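# Move masking tape from drawer to desk, close drawer

## Task

Lift the masking tape roll out of the open drawer and set it down on the desk. Then push the drawer fully closed, with all its other contents still in it. Every cabinet must stay roughly where it was. The robot must not tip over or finish leaning, or the task fails. Anything that stays in place only because the robot is holding it does not count.

## Robot and tools

Robot: a Hello Robot Stretch 3 with one arm. It has a two-wheel differential base that cannot move sideways, a mast with a lift, and a telescoping arm that sticks out to the robot's right. To move the gripper forward or back, drive the base. The base is 0.33 m long and 0.34 m wide. It turns on the spot about the point between its drive wheels, which is 0.05 m behind the front edge. When stowed (arm retracted, wrist folded), the wrist reaches up to 0.06 m past the right side, and a turn sweeps a 0.28 m radius. A level, unfolded gripper reaches beyond that circle, so it can strike furniture while turning. Loose objects may sometimes get nudged by outside forces.

Frames: the base frame has its origin on the floor halfway between the drive wheels, with x forward, y left and z up. hand_pose is reported in the base frame. Its origin is where the closed fingertips meet. With all wrist joints at 0, its x axis points up, y points back along the arm toward the mast, and z points to the rear. The fingertips are round pads 0.04 m across, and when wide open they sit slightly nearer the wrist. The odometry frame is the base frame as it was at the scene's start.

execute_actions: "actions" is a list holding one action or none. An empty list just reports state and images. "cameras" picks which images come back: head_camera, nav_camera, wrist_camera, or all. Leaving it out, null or ["all"] gives every camera, and [] gives none. An action may contain "base", "joints" or both, plus an optional "contact_limits". Its motions start together.
- "base" holds exactly one key. translate_m is a straight drive in metres, -1 to 1, forward positive. rotate_rad is a turn in place in radians, -3.2 to 3.2, left (counter-clockwise) positive. Both are offsets from where the base measured itself in the latest reported state.
- "joints" maps joint names to absolute targets. lift_m: 0 to 1.1, arm height on the mast. arm_m: 0 to 0.52, extension. wrist_yaw_rad: -1.345 to 4.42; 0 is along the arm, positive swings toward the front, and 3.0 is folded over the base. wrist_pitch_rad: -1.57 to 0.451; 0 is level, negative tips the fingertips down. wrist_roll_rad: -2.911 to 2.911; at 0 the fingers are level, side by side. gripper_m: -0.089 to 0.179, larger means wider. The real fingertip gap is about 0.007 m less when nearly shut and 0.025 m less when wide, and it is 0 below 0.007. head_pan_rad: -3.953 to 1.73; 0 is forward, positive is left, -1.57 looks along the arm. head_tilt_rad: -1.53 to 0.419; negative looks down. The done tolerances are ±0.004 for lift, arm and gripper, ±0.02 for yaw, roll, pan and tilt, and ±0.05 for pitch.
- "contact_limits" accepts only arm_m: a motor effort in percent, 1 to 100. The arm stops with contact_stop when its effort hits that level (negative when retracting). It also caps the arm's holding force until the next action. Very low values stop it immediately. The result shows the active, default and maximum limits; higher requests are cut to the maximum.
A joint or the base that you leave out may keep pushing toward its earlier target without it showing in the status. Unknown keys or out-of-range values get the call rejected, and nothing moves. If a call reports a stop, any later execute_actions, wait or finished_scene calls in that same reply are skipped. No action runs more than 15 s.

wait: seconds from 0 to 10. Nothing new is commanded while time passes. It returns the same data as an empty action.
zoom_image: camera plus region [x0, y0, x1, y1] in pixels of that camera's latest full image, with (0,0) at the top left and at most 504 by 504.
finished_scene: pass the current scene's number. It cannot be undone, and it tells you whether the task succeeded. The goal must still hold once the robot settles on your last command. A reply containing no tool call ends the run.

Result lines: base_status and joint_status give how each commanded motion ended. done means it reached the target; for the base, this only means the wheels turned the full amount. off_target means it stopped short and may still be pushing. After contact_stop, time_out or torque_fault, the old target is dropped. The arm and lift stop with contact_stop on firm contact and then go slack until commanded again. A slack lift may sink under load, keep pressing, or get pushed up by fingers closing on a surface. The base, wrist and head have no contact stop. A wrist servo under strain for several seconds shuts off for 10 s (torque_fault), during which it is limp. on_its_own covers joints this call did not command; its "held at" is the held target, not the actual position. motor_effort is percent of maximum, positive toward higher values, with the peak in brackets. Each reading carries a fixed bias and noise. A positive wheel effort pushes forward. joint_positions gives current values. lidar_m: 12 distances in metres for 30-degree sectors, starting straight ahead and going counter-clockwise (4th left, 7th behind, 10th right). "-" means nothing seen. The scan plane is 0.17 m high and covers 0.15 to 12 m. It misses glass, thin legs and the robot itself, and parts of sectors 5, 6, 9 and 10 can be blocked. wrist_depth_mm (45 to 1000) and head_depth_mm (280 to 4000, image sideways) are 7x7 grids of median depths, read from the top left. base_odometry counts wheel rotation, so slipping shows up as travel. Heading is positive left, within ±3.142. turned_by_wheels and turned_by_imu report the turn since the previous result. base_tilt gives forward and right lean in degrees, with a fixed offset of up to about 4. The "pictures" line names the images in order. head_camera and nav_camera move with the head, and wrist_camera rides on the gripper.

Speed: the base can reach 0.30 m/s and 1.9 rad/s only when lift_m is under 0.30, arm_m is under 0.03 and wrist_yaw_rad is over 2.54. Otherwise it is capped at 0.10 m/s and 0.63 rad/s.

Gripper: to grasp, command gripper_m smaller than the object's width; smaller squeezes harder. A stall guard eases off hard squeezes, and sending a new value squeezes again. To release, open at least 0.02 past the value where contact began. Neither the reading nor done proves that you are holding something.

Self-collision: fold or unfold the wrist (yaw to or from 3.0) only with lift_m between 0.32 and 0.95, pitch at -0.4 and roll near 0. Once folded, the lift may go down to 0.25. If yaw is below -0.4, keep pitch at -0.5 or lower.

Avoid: tipping, which can happen when the arm shoves something solid with the gripper above about 0.45 m. Raising the contact limit lowers that height, and pushing again after a contact_stop makes tipping more likely. Also avoid driving while gripping or pushing something fixed, and snagging furniture, especially when reversing. If the robot leans, back off in small steps, take the gripper off what it is pushing, and lower lift_m to about 0.2. Also avoid drops, slams, hard impacts and torque faults. Shorter robot motion time is better.

Each tool is called as name(argument=value, ...), one argument or row to a line, values as JSON.

## Session

execute_actions(
  actions=[],
)

Scene clock: 0.00 s.
base_odometry: x=+0.000 y=+0.000 heading=+0.000 (m, m, rad; odometry frame)
turned_by_wheels: +0.000 (rad since the last result)
turned_by_imu: +0.000 (rad since the last result)
base_tilt: forward=+0.4 right=-2.5 (deg)
lidar_m: 1.52 1.62 2.75 2.60 2.08 1.28 1.28 1.84 1.58 1.58 1.81 2.01
head_depth_mm: 1828 1890 1855 1871 1897 1921 1917 / 1891 1897 1912 1927 1942 1947 1958 / 1924 1928 1962 1963 1982 2004 1988 / 1963 1997 1998 2001 2035 2046 2023 / 2017 2019 2046 2065 2080 1781 1572 / 2031 2080 2089 2092 2121 1689 1506 / 2100 2111 2141 2182 2204 1685 1528
base_status: not commanded
joint_positions: lift_m=+0.409 arm_m=+0.001 wrist_yaw_rad=+3.127 wrist_pitch_rad=-0.469 wrist_roll_rad=-0.007 gripper_m=+0.037 head_pan_rad=-0.019 head_tilt_rad=+0.008
joint_status: not commanded
motor_effort: left_wheel=+1 right_wheel=+1 lift_m=+35 arm_m=+0 wrist_yaw_rad=+0 wrist_pitch_rad=+6 wrist_roll_rad=+0 gripper_m=+0 head_pan_rad=+1 head_tilt_rad=+3 (%)
hand_pose: x=-0.0181 y=+0.0720 z=+0.4102 quat_wxyz=(+0.169, +0.686, +0.160, +0.689) (m; base frame)
wrist_depth_mm: - - - - - - - / - - - - - - - / - - - - - - - / 868 850 845 847 838 816 810 / 720 721 717 700 712 693 675 / 619 620 620 605 - 593 590 / 545 539 - - 535 521 522
pictures: head_camera (sideways: a quarter turn clockwise sets it upright), nav_camera (sideways: a quarter turn counterclockwise sets it upright), wrist_camera
Images, in order (width x height): head_camera 896x504, nav_camera 672x504, wrist_camera 644x364.

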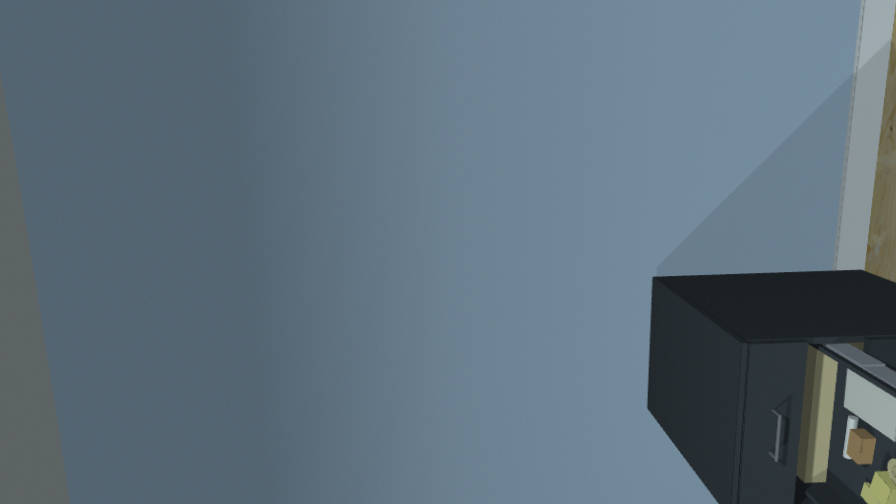

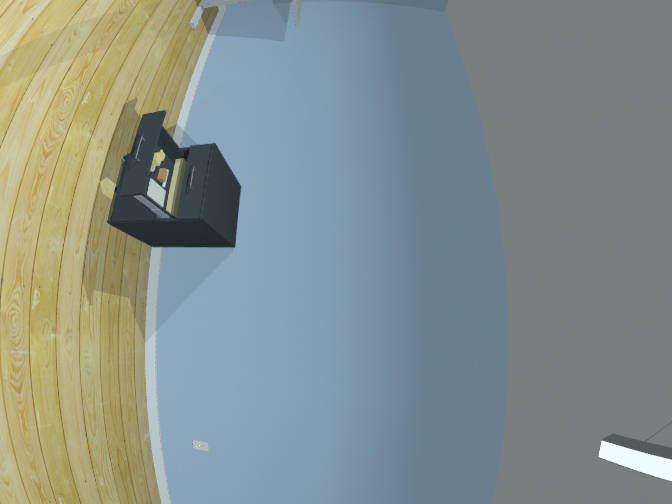

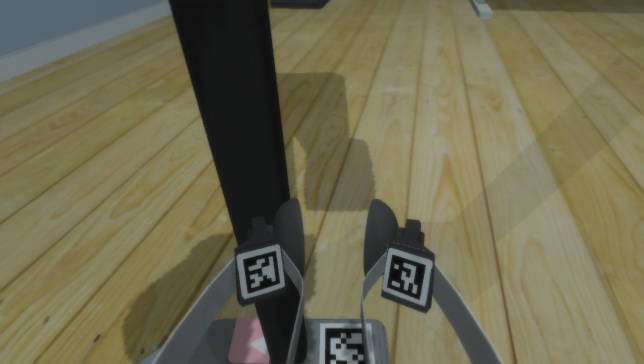

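execute_actions(
  actions=[
    {"joints":{"head_pan_rad":0.35,"head_tilt_rad":-0.55}},
  ],
  cameras=["head_camera","nav_camera"],
)

Scene clock: 3.70 s.
base_odometry: x=+0.000 y=+0.000 heading=+0.000 (m, m, rad; odometry frame)
turned_by_wheels: +0.000 (rad since the last result)
turned_by_imu: -0.001 (rad since the last result)
base_tilt: forward=+0.4 right=-2.4 (deg)
lidar_m: 1.52 1.62 2.76 2.60 2.08 1.28 1.28 1.83 1.58 1.58 1.81 2.01
head_depth_mm: 1727 1855 1999 2182 1811 1494 1272 / 1836 1985 1718 1864 1831 1496 1272 / 1943 2100 1732 1742 1821 1499 1274 / 2047 2249 1849 1703 1841 1504 1277 / 2167 2400 2707 2092 1826 1494 1267 / 2329 2585 2873 2385 1840 1494 1287 / 2496 2814 3117 2356 1835 1515 1278
base_status: not commanded
joint_positions: lift_m=+0.409 arm_m=+0.001 wrist_yaw_rad=+3.127 wrist_pitch_rad=-0.469 wrist_roll_rad=-0.007 gripper_m=+0.037 head_pan_rad=+0.343 head_tilt_rad=-0.543
joint_status: all done
motor_effort: left_wheel=+0(0) right_wheel=+0(1) lift_m=+35(35) arm_m=+0(0) wrist_yaw_rad=+0(0) wrist_pitch_rad=+6(6) wrist_roll_rad=+0(0) gripper_m=+1(0) head_pan_rad=+4(26) head_tilt_rad=-5(41) (%)
hand_pose: x=-0.0181 y=+0.0720 z=+0.4102 quat_wxyz=(+0.169, +0.686, +0.160, +0.689) (m; base frame)
wrist_depth_mm: - - - - - - - / - - - - - - - / - - - - - - - / 863 859 856 837 831 823 807 / 718 715 706 700 715 684 689 / 618 611 620 608 - 598 592 / 550 544 - - 527 526 520
pictures: head_camera (sideways: a quarter turn clockwise sets it upright), nav_camera (sideways: a quarter turn counterclockwise sets it upright)
Images, in order (width x height): head_camera 896x504, nav_camera 672x504.

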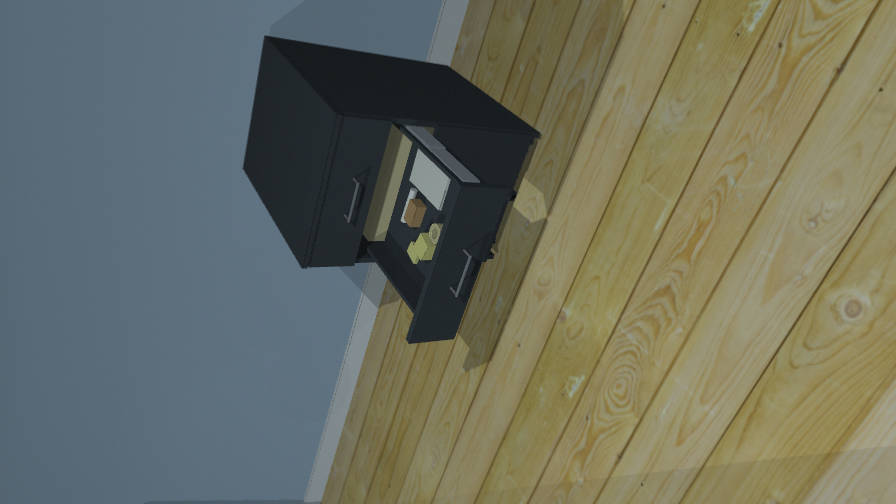

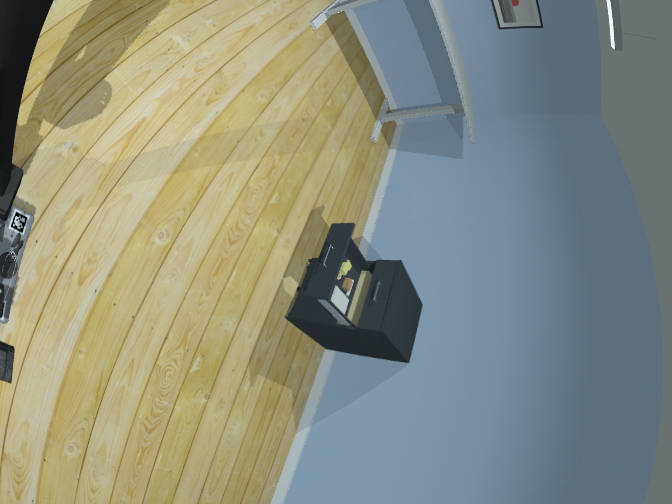

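execute_actions(
  actions=[
    {"base":{"rotate_rad":0.55},"joints":{"lift_m":0.27,"head_pan_rad":0,"gripper_m":0.03}},
  ],
  cameras=[],
)

execute_actions(
  actions=[
    {"base":{"translate_m":0.85},"joints":{"head_pan_rad":-0.6,"head_tilt_rad":-0.8}},
  ],
  cameras=["head_camera"],
)

execute_actions(
  actions=[
    {"base":{"rotate_rad":1.02},"joints":{"head_pan_rad":-1.57,"head_tilt_rad":-0.9,"lift_m":0.7}},
  ],
)

Scene clock: 20.67 s.
base_odometry: x=+0.000 y=+0.000 heading=+0.550 (m, m, rad; odometry frame)
turned_by_wheels: +0.550 (rad since the last result)
turned_by_imu: +0.541 (rad since the last result)
base_tilt: forward=+0.5 right=-2.4 (deg)
lidar_m: 1.63 2.75 2.60 2.05 1.28 1.28 1.81 1.58 1.58 1.83 2.01 1.52
head_depth_mm: 1921 2039 1653 1681 1760 1492 1266 / 2076 2236 1820 1620 1814 1494 1264 / 2239 2422 2657 1738 1827 1498 1273 / 2433 2682 2907 2332 1839 1509 1269 / 2678 2938 3128 2373 1829 1493 1275 / 2923 3356 3226 2386 1824 1509 1279 / 3017 3279 3282 2358 1856 1517 1283
base_status: done
joint_positions: lift_m=+0.270 arm_m=+0.001 wrist_yaw_rad=+3.127 wrist_pitch_rad=-0.469 wrist_roll_rad=-0.007 gripper_m=+0.030 head_pan_rad=+0.007 head_tilt_rad=-0.543
joint_status: all done
motor_effort: left_wheel=-2(5) right_wheel=+4(8) lift_m=+23(32) arm_m=+0(0) wrist_yaw_rad=+0(0) wrist_pitch_rad=+6(6) wrist_roll_rad=+0(0) gripper_m=+0(38) head_pan_rad=-4(27) head_tilt_rad=-6(5) (%)
hand_pose: x=-0.0181 y=+0.0720 z=+0.2718 quat_wxyz=(+0.169, +0.686, +0.160, +0.689) (m; base frame)
wrist_depth_mm: 925 - - - - - - / 976 - - - - 953 957 / 789 793 - 754 763 742 736 / 648 647 633 633 617 609 602 / 541 535 549 544 533 512 509 / 460 - - - - 446 440 / - - - - 387 389 387
pictures: none
No camera images: the call's "cameras" was empty. Leave "cameras" out to get every camera's image.

Scene clock: 25.27 s.
base_odometry: x=+0.725 y=+0.444 heading=+0.550 (m, m, rad; odometry frame)
turned_by_wheels: +0.000 (rad since the last result)
turned_by_imu: +0.004 (rad since the last result)
base_tilt: forward=+0.4 right=-2.4 (deg)
lidar_m: 1.64 2.38 2.13 2.30 2.38 1.88 2.49 2.19 2.19 1.62 0.81 0.82
head_depth_mm: 1211 1379 1589 1733 1491 1296 1149 / 1236 1319 1105 1611 1476 1300 1149 / 1257 1301 1042 1141 1031 1273 1150 / 1270 1317 1042 1130 1029 1299 1154 / 1303 1430 1066 1178 1034 1292 1146 / 1323 1535 1782 1734 1036 1298 1161 / 1342 1567 1845 1759 1494 1294 1157
base_status: done
joint_positions: lift_m=+0.270 arm_m=+0.001 wrist_yaw_rad=+3.127 wrist_pitch_rad=-0.469 wrist_roll_rad=-0.007 gripper_m=+0.030 head_pan_rad=-0.593 head_tilt_rad=-0.790
joint_status: all done
motor_effort: left_wheel=-2(5) right_wheel=+3(9) lift_m=+24(24) arm_m=+0(0) wrist_yaw_rad=+0(0) wrist_pitch_rad=+6(6) wrist_roll_rad=+0(0) gripper_m=+0(0) head_pan_rad=-2(34) head_tilt_rad=-5(30) (%)
hand_pose: x=-0.0181 y=+0.0720 z=+0.2718 quat_wxyz=(+0.169, +0.686, +0.160, +0.689) (m; base frame)
wrist_depth_mm: - - - - - - - / - - - - - 974 969 / 800 788 - 765 751 748 740 / 647 633 630 620 620 607 598 / 537 535 546 537 526 512 510 / 463 - - - - 444 435 / - - - - 386 392 388
pictures: head_camera (sideways: a quarter turn clockwise sets it upright)
Images, in order (width x height): head_camera 896x504.

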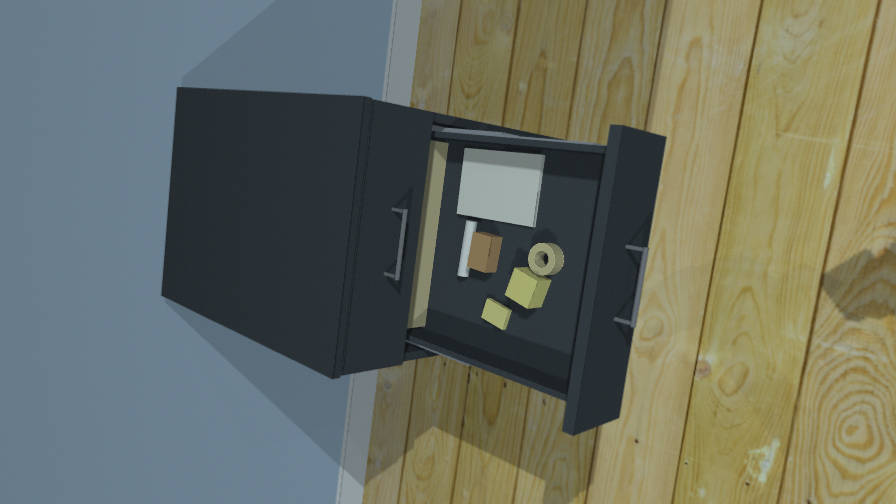

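Scene clock: 30.00 s.
base_odometry: x=+0.725 y=+0.444 heading=+1.570 (m, m, rad; odometry frame)
turned_by_wheels: +1.020 (rad since the last result)
turned_by_imu: +1.004 (rad since the last result)
base_tilt: forward=+0.4 right=-2.4 (deg)
lidar_m: 2.13 2.30 2.37 1.88 2.54 2.20 2.19 1.65 0.82 0.82 1.61 2.38
head_depth_mm: 1249 1417 1719 1592 1395 - - / 1271 1093 1000 1511 1379 - 1120 / 1264 1099 1031 1105 1027 - - / 1302 1105 1060 1086 1330 - 1140 / 1373 1480 1149 1100 1345 1249 1125 / 1409 1654 1827 1593 1381 1248 1137 / 1448 1726 1848 1607 1404 1257 1132
base_status: done
joint_positions: lift_m=+0.700 arm_m=+0.001 wrist_yaw_rad=+3.127 wrist_pitch_rad=-0.469 wrist_roll_rad=-0.007 gripper_m=+0.030 head_pan_rad=-1.563 head_tilt_rad=-0.889
joint_status: all done
motor_effort: left_wheel=-3(6) right_wheel=+4(8) lift_m=+46(48) arm_m=+0(0) wrist_yaw_rad=+0(0) wrist_pitch_rad=+6(6) wrist_roll_rad=+0(0) gripper_m=+1(0) head_pan_rad=-2(41) head_tilt_rad=-7(20) (%)
hand_pose: x=-0.0181 y=+0.0720 z=+0.7010 quat_wxyz=(+0.169, +0.686, +0.160, +0.689) (m; base frame)
wrist_depth_mm: - - - - - - - / - - - - - - - / - - - - - - - / - - - - - - - / - - - - - - - / 952 949 946 929 917 916 899 / 825 837 828 795 808 806 793
pictures: head_camera (sideways: a quarter turn clockwise sets it upright), nav_camera (sideways: a quarter turn counterclockwise sets it upright), wrist_camera
Images, in order (width x height): head_camera 896x504, nav_camera 672x504, wrist_camera 644x364.

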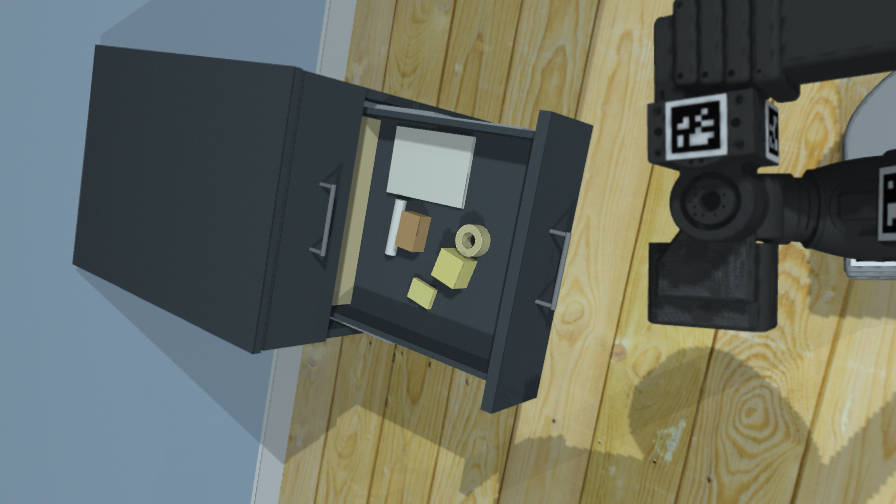

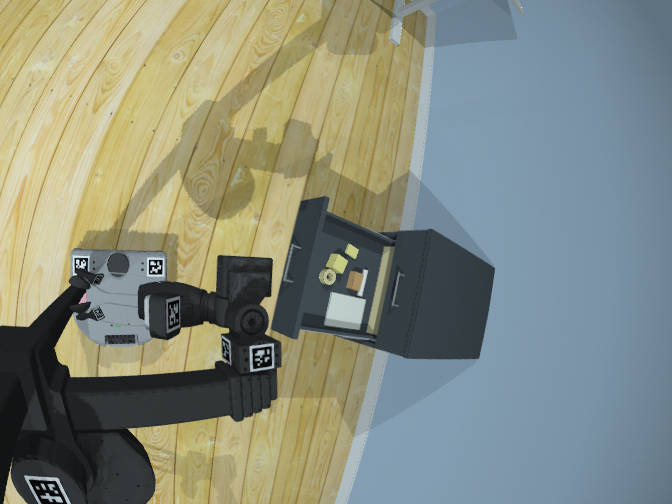

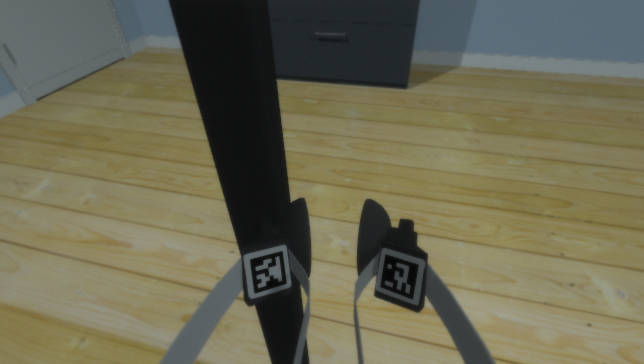

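execute_actions(
  actions=[
    {"joints":{"wrist_yaw_rad":0,"wrist_pitch_rad":-0.4,"gripper_m":0.12}},
  ],
  cameras=[],
)

execute_actions(
  actions=[
    {"joints":{"wrist_pitch_rad":-1.55,"arm_m":0.38,"lift_m":0.8}},
  ],
)

Scene clock: 38.93 s.
base_odometry: x=+0.725 y=+0.444 heading=+1.569 (m, m, rad; odometry frame)
turned_by_wheels: +0.000 (rad since the last result)
turned_by_imu: -0.001 (rad since the last result)
base_tilt: forward=+0.4 right=-2.4 (deg)
lidar_m: 2.12 2.31 2.38 1.89 2.54 2.19 2.19 1.65 0.82 0.81 1.62 2.39
head_depth_mm: 1248 1426 1716 1598 1408 - - / 1258 1096 1002 1522 1379 - - / 1263 1099 1036 1098 959 - - / 1301 1095 1062 1089 966 1239 1145 / 1379 1191 1154 1094 1349 1251 1130 / 1407 1660 1868 1601 1379 1260 1131 / 1452 1715 1838 1601 1416 1259 1129
base_status: not commanded
joint_positions: lift_m=+0.700 arm_m=+0.001 wrist_yaw_rad=+0.003 wrist_pitch_rad=-0.419 wrist_roll_rad=-0.007 gripper_m=+0.120 head_pan_rad=-1.563 head_tilt_rad=-0.889
joint_status: all done
motor_effort: left_wheel=-2(2) right_wheel=+4(4) lift_m=+46(46) arm_m=+0(0) wrist_yaw_rad=-3(2) wrist_pitch_rad=+8(8) wrist_roll_rad=+0(0) gripper_m=+0(82) head_pan_rad=-3(3) head_tilt_rad=-6(7) (%)
hand_pose: x=-0.0210 y=-0.3700 z=+0.7121 quat_wxyz=(+0.694, +0.149, -0.689, -0.146) (m; base frame)
wrist_depth_mm: - - - 907 861 926 892 / - - - 602 567 - 983 / - - - 643 587 - - / - - - 752 699 - - / - - 597 585 594 - - / - - 439 412 495 - 929 / 854 840 821 449 400 820 821
pictures: none
No camera images: the call's "cameras" was empty. Leave "cameras" out to get every camera's image.

Scene clock: 42.93 s.
base_odometry: x=+0.725 y=+0.444 heading=+1.569 (m, m, rad; odometry frame)
turned_by_wheels: +0.000 (rad since the last result)
turned_by_imu: -0.001 (rad since the last result)
base_tilt: forward=+0.4 right=-2.4 (deg)
lidar_m: 2.12 2.32 2.37 1.88 2.54 2.19 2.19 1.65 0.81 0.81 1.61 2.38
head_depth_mm: 1254 1436 1648 - - 1250 1124 / 1273 - 1016 1181 1346 1246 1141 / 1280 - 1051 1083 1021 1246 1154 / 1300 1094 1134 1076 1330 1252 1146 / 1379 1204 1149 1092 1361 1256 1128 / 1412 1662 1847 1596 1386 1253 1129 / 1452 1727 1842 1601 1410 1251 1133
base_status: not commanded
joint_positions: lift_m=+0.800 arm_m=+0.380 wrist_yaw_rad=+0.000 wrist_pitch_rad=-1.545 wrist_roll_rad=-0.007 gripper_m=+0.120 head_pan_rad=-1.563 head_tilt_rad=-0.889
joint_status: all done
motor_effort: left_wheel=-2(1) right_wheel=+4(4) lift_m=+46(48) arm_m=+4(3) wrist_yaw_rad=+0(3) wrist_pitch_rad=-2(8) wrist_roll_rad=+0(0) gripper_m=+1(0) head_pan_rad=-3(3) head_tilt_rad=-7(8) (%)
hand_pose: x=-0.0216 y=-0.5071 z=+0.6815 quat_wxyz=(+0.508, +0.495, -0.504, -0.492) (m; base frame)
wrist_depth_mm: 802 788 419 401 402 401 732 / 827 799 433 426 420 764 761 / 865 413 438 436 429 802 789 / 882 873 842 408 383 826 799 / 888 900 872 877 864 827 834 / 924 919 907 889 868 - 846 / 960 951 931 928 - 900 877
pictures: head_camera (sideways: a quarter turn clockwise sets it upright), nav_camera (sideways: a quarter turn counterclockwise sets it upright), wrist_camera
Images, in order (width x height): head_camera 896x504, nav_camera 672x504, wrist_camera 644x364.

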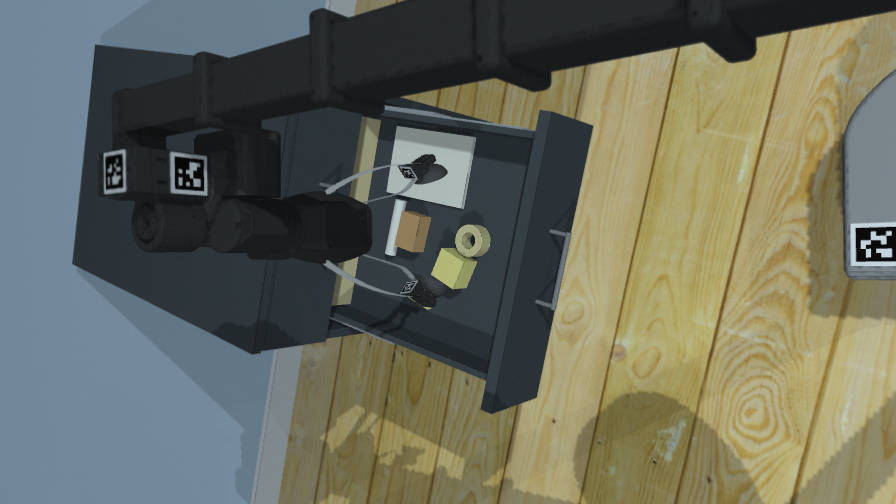

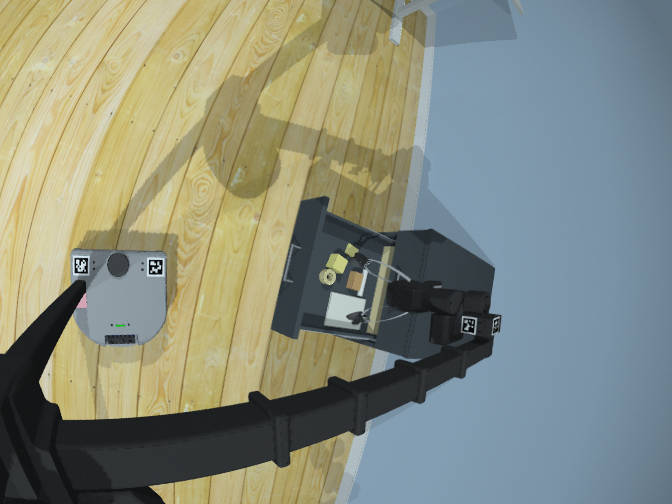

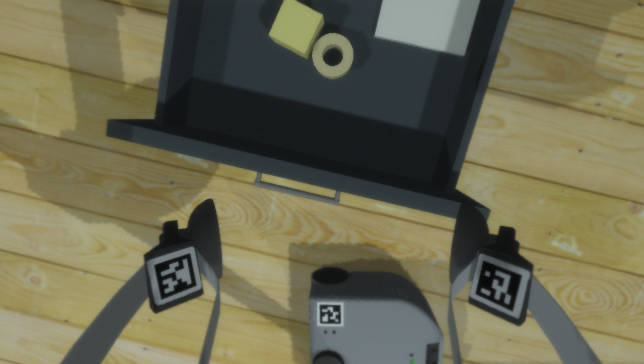

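execute_actions(
  actions=[
    {"base":{"rotate_rad":-0.955},"joints":{"arm_m":0.0,"lift_m":0.85}},
  ],
  cameras=[],
)

execute_actions(
  actions=[
    {"base":{"translate_m":0.177}},
  ],
  cameras=["nav_camera"],
)

execute_actions(
  actions=[
    {"base":{"rotate_rad":0.745},"joints":{"arm_m":0.38,"head_tilt_rad":-1.05}},
  ],
)

Scene clock: 58.70 s.
base_odometry: x=+0.725 y=+0.444 heading=+0.615 (m, m, rad; odometry frame)
turned_by_wheels: -0.955 (rad since the last result)
turned_by_imu: -0.944 (rad since the last result)
base_tilt: forward=+0.4 right=-2.5 (deg)
lidar_m: 1.70 2.39 2.13 2.31 1.88 1.89 2.44 2.19 2.20 1.57 0.81 0.82
head_depth_mm: 2291 2194 1861 1582 - - 1110 / 2139 2228 1850 1600 - - 1128 / 1930 2168 1874 1592 - - - / 1764 2028 1858 1598 1427 1254 1135 / 1619 1854 1851 1619 1406 1254 1111 / 1483 1704 1814 1595 1410 1257 1128 / 1375 1557 1730 1595 1406 1228 1128
base_status: done
joint_positions: lift_m=+0.850 arm_m=+0.001 wrist_yaw_rad=+0.000 wrist_pitch_rad=-1.546 wrist_roll_rad=-0.007 gripper_m=+0.120 head_pan_rad=-1.563 head_tilt_rad=-0.889
joint_status: all done
motor_effort: left_wheel=+2(6) right_wheel=-2(6) lift_m=+46(47) arm_m=-3(2) wrist_yaw_rad=+0(1) wrist_pitch_rad=-1(2) wrist_roll_rad=+0(0) gripper_m=+1(0) head_pan_rad=-2(3) head_tilt_rad=-7(8) (%)
hand_pose: x=-0.0216 y=-0.1282 z=+0.7316 quat_wxyz=(+0.508, +0.496, -0.504, -0.492) (m; base frame)
wrist_depth_mm: 442 855 838 818 796 793 782 / 860 859 847 836 827 819 803 / 895 884 878 856 852 833 830 / 950 901 905 898 - 863 854 / 963 937 912 917 - 882 875 / - 980 938 945 932 - 899 / - - - 982 945 933 919
pictures: none
No camera images: the call's "cameras" was empty. Leave "cameras" out to get every camera's image.

Scene clock: 61.80 s.
base_odometry: x=+0.869 y=+0.546 heading=+0.615 (m, m, rad; odometry frame)
turned_by_wheels: +0.000 (rad since the last result)
turned_by_imu: +0.001 (rad since the last result)
base_tilt: forward=+0.4 right=-2.4 (deg)
lidar_m: 1.57 2.21 2.01 2.27 2.09 2.01 2.59 2.32 2.32 1.44 0.70 0.70
head_depth_mm: 2225 2198 1852 1605 - - 1115 / 1946 2138 1845 1600 - - 1124 / 1762 2032 1853 1593 - - - / 1601 1882 1863 1602 1424 1252 1133 / 1482 1686 1828 1600 1400 1260 1113 / 1368 1545 1764 1605 956 1188 1130 / 1264 1420 1617 1048 968 828 1127
base_status: done
joint_positions: lift_m=+0.850 arm_m=+0.001 wrist_yaw_rad=+0.000 wrist_pitch_rad=-1.546 wrist_roll_rad=-0.007 gripper_m=+0.120 head_pan_rad=-1.563 head_tilt_rad=-0.889
joint_status: not commanded
motor_effort: left_wheel=+2(6) right_wheel=-2(2) lift_m=+46(46) arm_m=-3(4) wrist_yaw_rad=-1(0) wrist_pitch_rad=-1(1) wrist_roll_rad=+0(0) gripper_m=+0(1) head_pan_rad=-3(3) head_tilt_rad=-7(7) (%)
hand_pose: x=-0.0216 y=-0.1282 z=+0.7316 quat_wxyz=(+0.508, +0.496, -0.504, -0.492) (m; base frame)
wrist_depth_mm: 476 403 826 818 805 799 785 / 485 457 854 837 829 813 798 / 439 890 865 856 841 823 836 / 938 920 915 899 - 860 847 / 958 935 915 921 - 868 880 / - 971 947 929 943 - 912 / - - - 960 951 942 915
pictures: nav_camera (sideways: a quarter turn counterclockwise sets it upright)
Images, in order (width x height): nav_camera 672x504.

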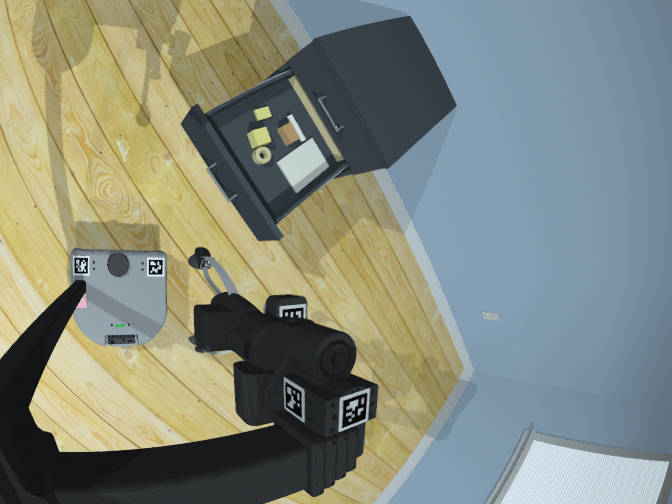

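Scene clock: 65.80 s.
base_odometry: x=+0.869 y=+0.546 heading=+1.360 (m, m, rad; odometry frame)
turned_by_wheels: +0.745 (rad since the last result)
turned_by_imu: +0.734 (rad since the last result)
base_tilt: forward=+0.5 right=-2.4 (deg)
lidar_m: 2.01 2.27 2.56 2.01 2.09 2.39 2.32 1.78 0.72 0.70 0.73 1.89
head_depth_mm: - - - 1427 1312 1202 1121 / 980 900 1081 1405 1295 1219 - / - 899 1067 1000 1278 1230 - / 1014 897 1065 986 1272 1231 - / 1020 909 1080 1005 1280 1206 1110 / 1251 925 1557 1425 1293 1208 1116 / 1308 1594 1617 1439 1312 1205 1117
base_status: done
joint_positions: lift_m=+0.850 arm_m=+0.380 wrist_yaw_rad=+0.000 wrist_pitch_rad=-1.546 wrist_roll_rad=-0.007 gripper_m=+0.120 head_pan_rad=-1.563 head_tilt_rad=-1.037
joint_status: all done
motor_effort: left_wheel=-1(5) right_wheel=+4(8) lift_m=+46(46) arm_m=+4(5) wrist_yaw_rad=+0(0) wrist_pitch_rad=-1(1) wrist_roll_rad=+0(0) gripper_m=+0(0) head_pan_rad=-3(2) head_tilt_rad=-7(25) (%)
hand_pose: x=-0.0216 y=-0.5068 z=+0.7316 quat_wxyz=(+0.508, +0.496, -0.504, -0.492) (m; base frame)
wrist_depth_mm: 843 830 462 455 449 784 784 / 873 864 470 468 461 810 805 / 897 886 492 478 473 837 829 / 913 924 504 500 492 858 838 / 979 965 513 510 495 877 886 / - 983 959 418 416 - 909 / - - - - - 952 935
pictures: head_camera (sideways: a quarter turn clockwise sets it upright), nav_camera (sideways: a quarter turn counterclockwise sets it upright), wrist_camera
Images, in order (width x height): head_camera 896x504, nav_camera 672x504, wrist_camera 644x364.

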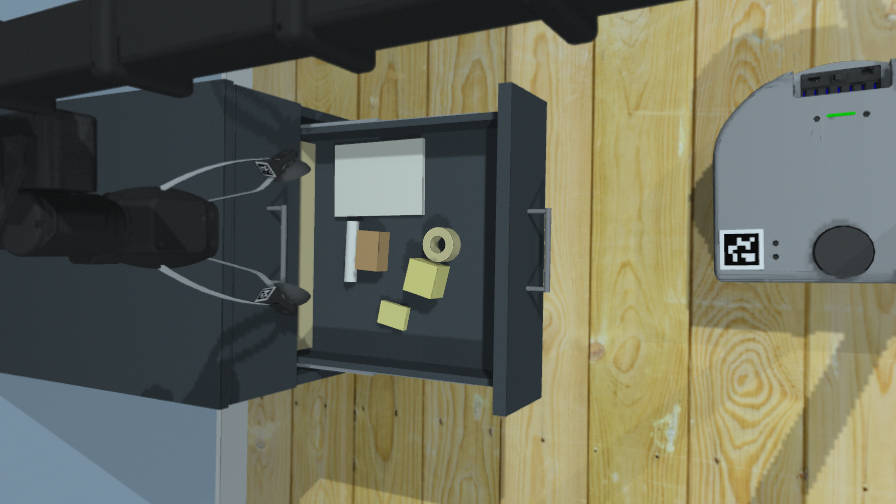

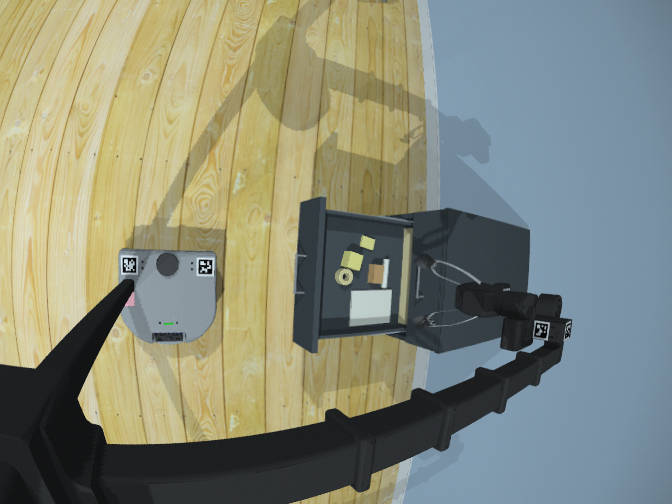

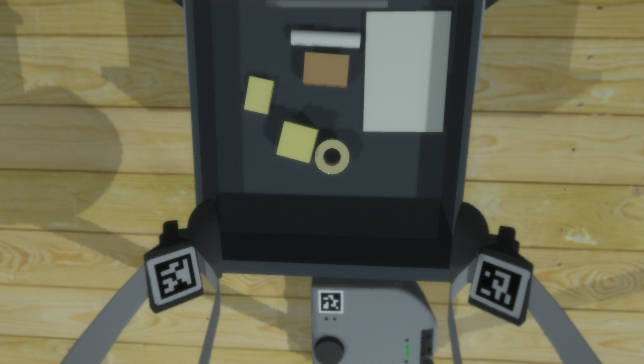

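execute_actions(
  actions=[
    {"joints":{"arm_m":0.465,"lift_m":0.72,"wrist_roll_rad":1.2,"gripper_m":0.09,"wrist_pitch_rad":-1.57}},
  ],
)

Scene clock: 78.90 s.
base_odometry: x=+0.869 y=+0.546 heading=+1.360 (m, m, rad; odometry frame)
turned_by_wheels: +0.000 (rad since the last result)
turned_by_imu: -0.001 (rad since the last result)
base_tilt: forward=+0.4 right=-2.4 (deg)
lidar_m: 2.01 2.27 2.56 2.01 2.08 2.39 2.32 1.78 0.72 0.70 0.73 1.89
head_depth_mm: 1298 1558 1609 1466 - - - / 1245 - - 968 1283 1219 - / - 876 1072 1007 1281 1225 - / 1035 - 1065 988 1282 1226 - / 1016 904 1082 998 1279 1212 1110 / 1243 922 1561 1431 1300 1204 1111 / 1309 1570 1610 1439 1311 1205 1120
base_status: not commanded
joint_positions: lift_m=+0.720 arm_m=+0.465 wrist_yaw_rad=+0.000 wrist_pitch_rad=-1.565 wrist_roll_rad=+1.194 gripper_m=+0.090 head_pan_rad=-1.563 head_tilt_rad=-1.037
joint_status: all done
motor_effort: left_wheel=-2(2) right_wheel=+4(4) lift_m=+24(42) arm_m=+4(3) wrist_yaw_rad=+0(0) wrist_pitch_rad=-2(3) wrist_roll_rad=+4(3) gripper_m=+0(79) head_pan_rad=-2(3) head_tilt_rad=-8(8) (%)
hand_pose: x=-0.0216 y=-0.5868 z=+0.6027 quat_wxyz=(+0.133, +0.132, -0.696, -0.693) (m; base frame)
wrist_depth_mm: 109 131 214 331 325 664 661 / 113 145 242 339 340 338 297 / 120 161 343 349 351 349 300 / 131 180 369 367 364 359 277 / 145 205 387 385 364 355 268 / 153 213 394 397 396 306 531 / 171 860 858 382 402 327 808
pictures: head_camera (sideways: a quarter turn clockwise sets it upright), nav_camera (sideways: a quarter turn counterclockwise sets it upright), wrist_camera
Images, in order (width x height): head_camera 896x504, nav_camera 672x504, wrist_camera 644x364.

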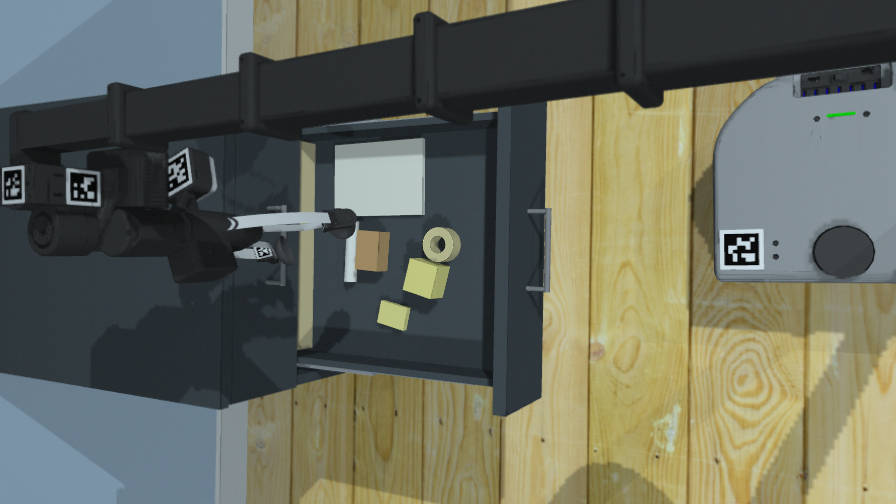

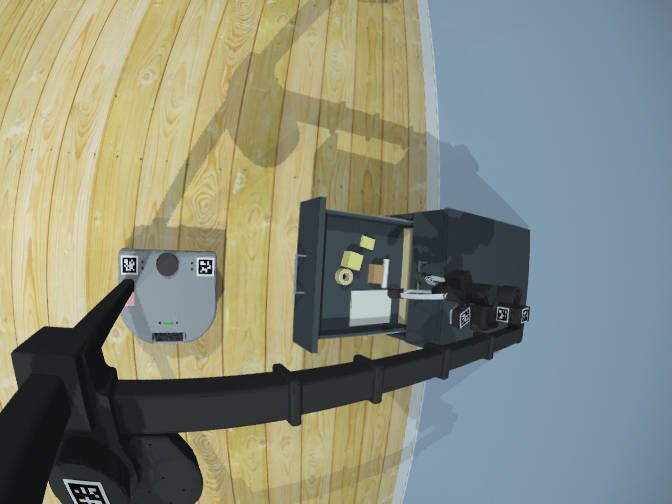

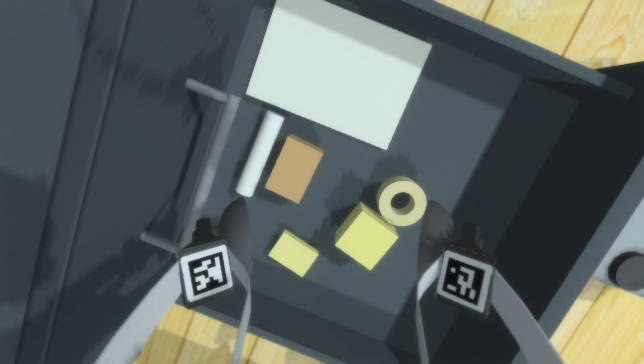

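execute_actions(
  actions=[
    {"base":{"translate_m":-0.01},"joints":{"arm_m":0.402,"wrist_roll_rad":1.95}},
  ],
  cameras=[],
)

execute_actions(
  actions=[
    {"joints":{"lift_m":0.64}},
  ],
  cameras=["head_camera","wrist_camera"],
)

Scene clock: 101.20 s.
base_odometry: x=+0.867 y=+0.536 heading=+1.359 (m, m, rad; odometry frame)
turned_by_wheels: +0.000 (rad since the last result)
turned_by_imu: -0.001 (rad since the last result)
base_tilt: forward=+0.4 right=-2.4 (deg)
lidar_m: 2.02 2.28 2.56 2.00 2.09 2.37 2.31 1.79 0.72 0.70 0.73 1.90
head_depth_mm: 1289 1563 1614 1481 - - - / 1229 - 1018 986 1282 1221 - / 1053 - 1085 1005 1276 1221 - / 1038 907 1064 987 1280 1222 - / 1018 907 1081 1002 1279 1207 1112 / 1222 907 1559 1408 1304 1198 1113 / 1306 1591 1610 1455 1305 1204 1115
base_status: done
joint_positions: lift_m=+0.720 arm_m=+0.402 wrist_yaw_rad=+0.000 wrist_pitch_rad=-1.565 wrist_roll_rad=+1.944 gripper_m=+0.090 head_pan_rad=-1.563 head_tilt_rad=-1.037
joint_status: all done
motor_effort: left_wheel=-3(4) right_wheel=+4(6) lift_m=+24(24) arm_m=-4(3) wrist_yaw_rad=-1(1) wrist_pitch_rad=-2(2) wrist_roll_rad=+3(4) gripper_m=+0(1) head_pan_rad=-3(3) head_tilt_rad=-8(8) (%)
hand_pose: x=-0.0215 y=-0.5244 z=+0.6027 quat_wxyz=(-0.131, -0.131, -0.697, -0.693) (m; base frame)
wrist_depth_mm: 720 720 680 333 329 236 - / 254 326 349 349 344 251 681 / 237 366 360 359 354 284 704 / 223 373 372 372 363 296 736 / 210 278 364 380 379 321 746 / 203 233 409 396 394 328 767 / 192 231 417 407 366 821 798
pictures: none
No camera images: the call's "cameras" was empty. Leave "cameras" out to get every camera's image.

Scene clock: 102.77 s.
base_odometry: x=+0.867 y=+0.536 heading=+1.359 (m, m, rad; odometry frame)
turned_by_wheels: +0.000 (rad since the last result)
turned_by_imu: +0.000 (rad since the last result)
base_tilt: forward=+0.4 right=-2.4 (deg)
lidar_m: 2.02 2.28 2.56 2.01 2.09 2.38 2.31 1.78 0.72 0.70 0.73 1.90
head_depth_mm: 1297 1563 1618 1443 1325 1222 - / 1083 941 1622 - - - - / 1021 - 1064 1006 1275 1227 - / 1018 921 1069 985 1280 1226 - / 1020 911 1082 1000 1286 1207 1112 / 1223 908 1548 1416 1305 1209 1114 / 1310 1577 1608 1457 1310 1207 1120
base_status: not commanded
joint_positions: lift_m=+0.640 arm_m=+0.402 wrist_yaw_rad=+0.000 wrist_pitch_rad=-1.565 wrist_roll_rad=+1.944 gripper_m=+0.090 head_pan_rad=-1.563 head_tilt_rad=-1.037
joint_status: all done
motor_effort: left_wheel=-2(2) right_wheel=+4(4) lift_m=+24(24) arm_m=-4(3) wrist_yaw_rad=-1(0) wrist_pitch_rad=-2(2) wrist_roll_rad=+4(4) gripper_m=+0(1) head_pan_rad=-3(3) head_tilt_rad=-9(9) (%)
hand_pose: x=-0.0215 y=-0.5244 z=+0.5227 quat_wxyz=(-0.131, -0.131, -0.697, -0.693) (m; base frame)
wrist_depth_mm: 647 229 257 264 261 209 160 / 238 276 269 272 267 232 166 / 293 284 278 279 278 261 175 / 292 297 288 290 285 280 182 / 274 312 302 299 296 289 192 / 204 317 320 313 307 299 210 / 192 327 332 323 321 310 230
pictures: head_camera (sideways: a quarter turn clockwise sets it upright), wrist_camera
Images, in order (width x height): head_camera 896x504, wrist_camera 644x364.

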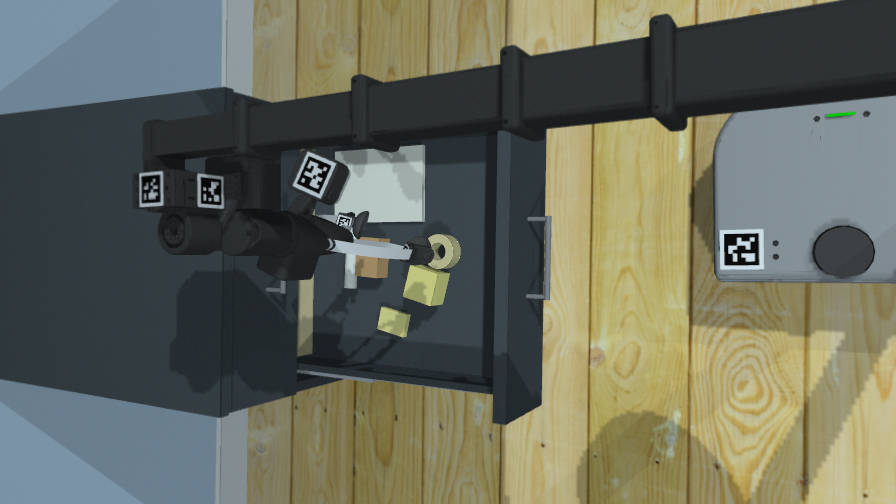

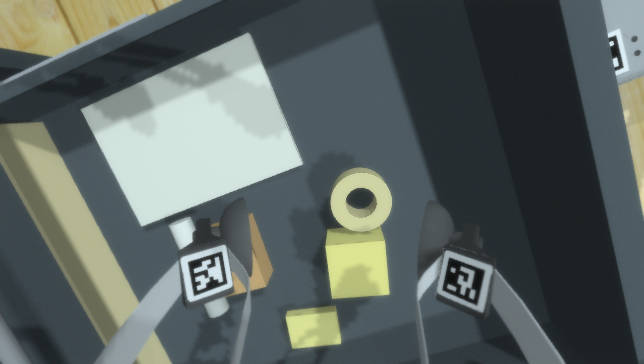

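execute_actions(
  actions=[
    {"joints":{"arm_m":0.382,"lift_m":0.61}},
  ],
  cameras=["head_camera","wrist_camera"],
)

Scene clock: 108.07 s.
base_odometry: x=+0.867 y=+0.536 heading=+1.359 (m, m, rad; odometry frame)
turned_by_wheels: +0.000 (rad since the last result)
turned_by_imu: -0.001 (rad since the last result)
base_tilt: forward=+0.4 right=-2.4 (deg)
lidar_m: 2.02 2.28 2.56 2.01 2.09 2.38 2.31 1.78 0.72 0.70 0.73 1.90
head_depth_mm: 1291 1563 1611 1456 1313 1217 1123 / 1080 927 1618 - - - - / 1016 927 1069 999 1277 1230 - / 1018 907 1039 986 1281 1227 - / 1022 908 1078 1004 1282 1201 1115 / 1222 904 1558 1406 1301 1211 1112 / 1316 1590 1604 1454 1316 1207 1117
base_status: not commanded
joint_positions: lift_m=+0.610 arm_m=+0.382 wrist_yaw_rad=+0.000 wrist_pitch_rad=-1.565 wrist_roll_rad=+1.944 gripper_m=+0.090 head_pan_rad=-1.563 head_tilt_rad=-1.037
joint_status: all done
motor_effort: left_wheel=-2(2) right_wheel=+4(4) lift_m=+23(24) arm_m=-4(3) wrist_yaw_rad=+0(0) wrist_pitch_rad=-2(2) wrist_roll_rad=+4(4) gripper_m=+0(0) head_pan_rad=-3(2) head_tilt_rad=-9(9) (%)
hand_pose: x=-0.0215 y=-0.5044 z=+0.4927 quat_wxyz=(-0.131, -0.131, -0.697, -0.693) (m; base frame)
wrist_depth_mm: 613 204 238 237 233 173 133 / 227 245 246 245 240 191 138 / 257 253 252 253 248 216 144 / 272 265 258 260 255 245 148 / 283 274 275 255 267 259 159 / 280 292 284 242 278 267 174 / 265 303 298 288 287 282 191
pictures: head_camera (sideways: a quarter turn clockwise sets it upright), wrist_camera
Images, in order (width x height): head_camera 896x504, wrist_camera 644x364.

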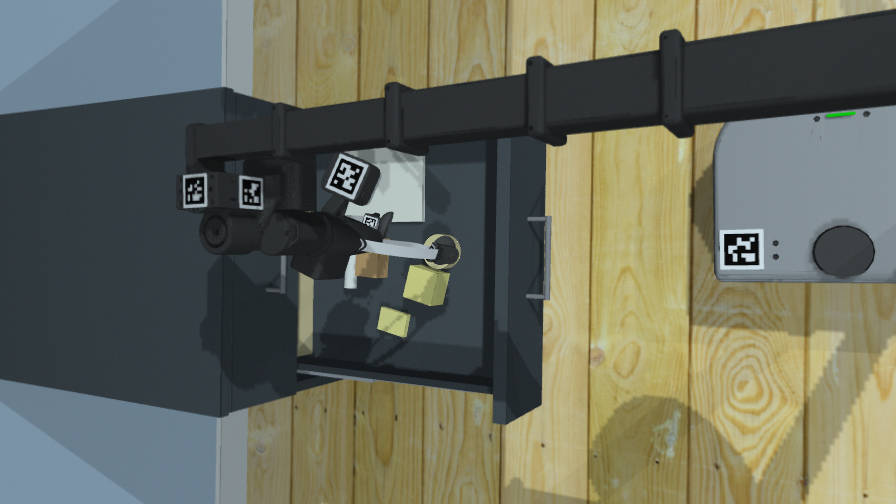

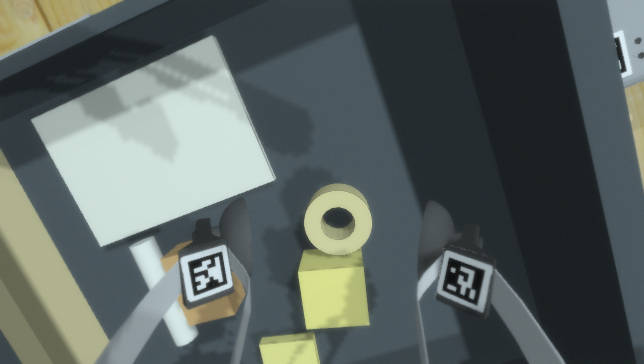

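execute_actions(
  actions=[
    {"joints":{"lift_m":0.592}},
  ],
  cameras=["wrist_camera"],
)

execute_actions(
  actions=[
    {"joints":{"gripper_m":0.02}},
  ],
  cameras=["wrist_camera"],
)

Scene clock: 113.93 s.
base_odometry: x=+0.867 y=+0.536 heading=+1.359 (m, m, rad; odometry frame)
turned_by_wheels: +0.000 (rad since the last result)
turned_by_imu: -0.001 (rad since the last result)
base_tilt: forward=+0.4 right=-2.5 (deg)
lidar_m: 2.01 2.27 2.56 2.01 2.09 2.37 2.31 1.78 0.72 0.70 0.73 1.90
head_depth_mm: 1294 1554 1602 1452 1321 1200 1118 / 1087 918 1600 1466 - - - / 1016 914 - 1007 1289 1238 - / 1013 912 1042 995 1282 1226 - / 1017 905 1084 1003 1283 1211 1111 / 1220 907 1556 1417 1304 1202 1118 / 1322 1571 1623 1455 1320 1204 1107
base_status: not commanded
joint_positions: lift_m=+0.592 arm_m=+0.382 wrist_yaw_rad=+0.000 wrist_pitch_rad=-1.565 wrist_roll_rad=+1.944 gripper_m=+0.090 head_pan_rad=-1.563 head_tilt_rad=-1.037
joint_status: all done
motor_effort: left_wheel=-1(2) right_wheel=+4(4) lift_m=+23(23) arm_m=-3(3) wrist_yaw_rad=+0(0) wrist_pitch_rad=-2(2) wrist_roll_rad=+4(4) gripper_m=+0(1) head_pan_rad=-3(4) head_tilt_rad=-7(7) (%)
hand_pose: x=-0.0215 y=-0.5044 z=+0.4747 quat_wxyz=(-0.131, -0.131, -0.697, -0.693) (m; base frame)
wrist_depth_mm: 182 198 222 220 217 173 118 / 228 228 228 227 222 192 125 / 238 235 233 233 230 215 135 / 248 245 241 242 239 233 146 / 264 253 255 237 247 241 158 / 272 269 264 225 258 249 174 / 267 280 276 266 266 262 190
pictures: wrist_camera
Images, in order (width x height): wrist_camera 644x364.

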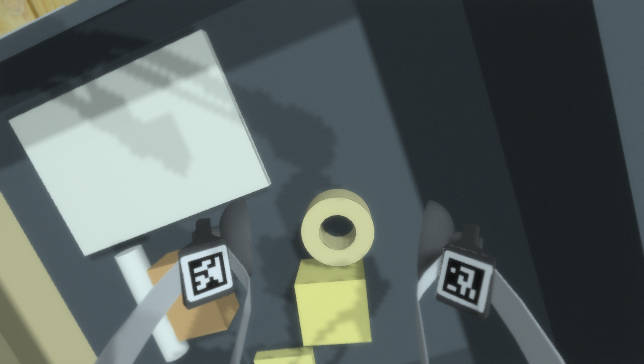

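Scene clock: 115.13 s.
base_odometry: x=+0.867 y=+0.536 heading=+1.359 (m, m, rad; odometry frame)
turned_by_wheels: +0.000 (rad since the last result)
turned_by_imu: +0.000 (rad since the last result)
base_tilt: forward=+0.5 right=-2.5 (deg)
lidar_m: 2.01 2.27 2.56 2.00 2.09 2.38 2.31 1.78 0.72 0.70 0.73 1.89
head_depth_mm: 1302 1552 1610 1448 1317 1202 1125 / 1080 915 1599 1462 - - - / 1023 915 - 999 1274 1233 - / 1014 909 1040 989 1289 1230 - / 1018 903 1083 1000 1282 1200 1112 / 1222 903 1550 1406 1293 1200 1110 / 1312 1579 1589 1447 1320 1209 1115
base_status: not commanded
joint_positions: lift_m=+0.592 arm_m=+0.382 wrist_yaw_rad=+0.000 wrist_pitch_rad=-1.565 wrist_roll_rad=+1.944 gripper_m=+0.020 head_pan_rad=-1.563 head_tilt_rad=-1.037
joint_status: all done
motor_effort: left_wheel=-2(2) right_wheel=+4(4) lift_m=+24(24) arm_m=-3(4) wrist_yaw_rad=-1(0) wrist_pitch_rad=-2(2) wrist_roll_rad=+4(4) gripper_m=+0(78) head_pan_rad=-2(3) head_tilt_rad=-8(8) (%)
hand_pose: x=-0.0215 y=-0.5044 z=+0.4747 quat_wxyz=(-0.131, -0.131, -0.697, -0.693) (m; base frame)
wrist_depth_mm: 181 198 222 220 216 173 118 / 227 228 228 227 223 192 125 / 239 236 233 235 231 216 135 / 248 243 241 241 239 233 146 / 266 254 255 239 245 241 159 / 274 252 239 222 255 252 174 / 265 284 275 267 265 262 192
pictures: wrist_camera
Images, in order (width x height): wrist_camera 644x364.

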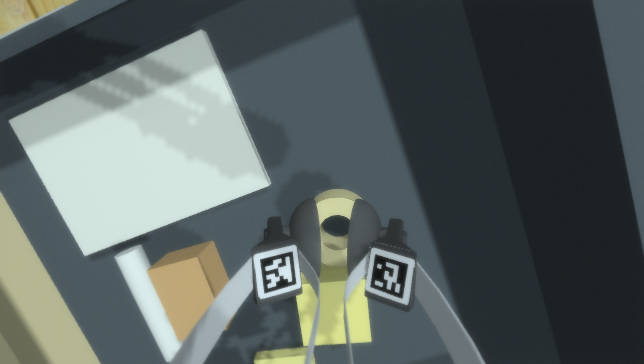

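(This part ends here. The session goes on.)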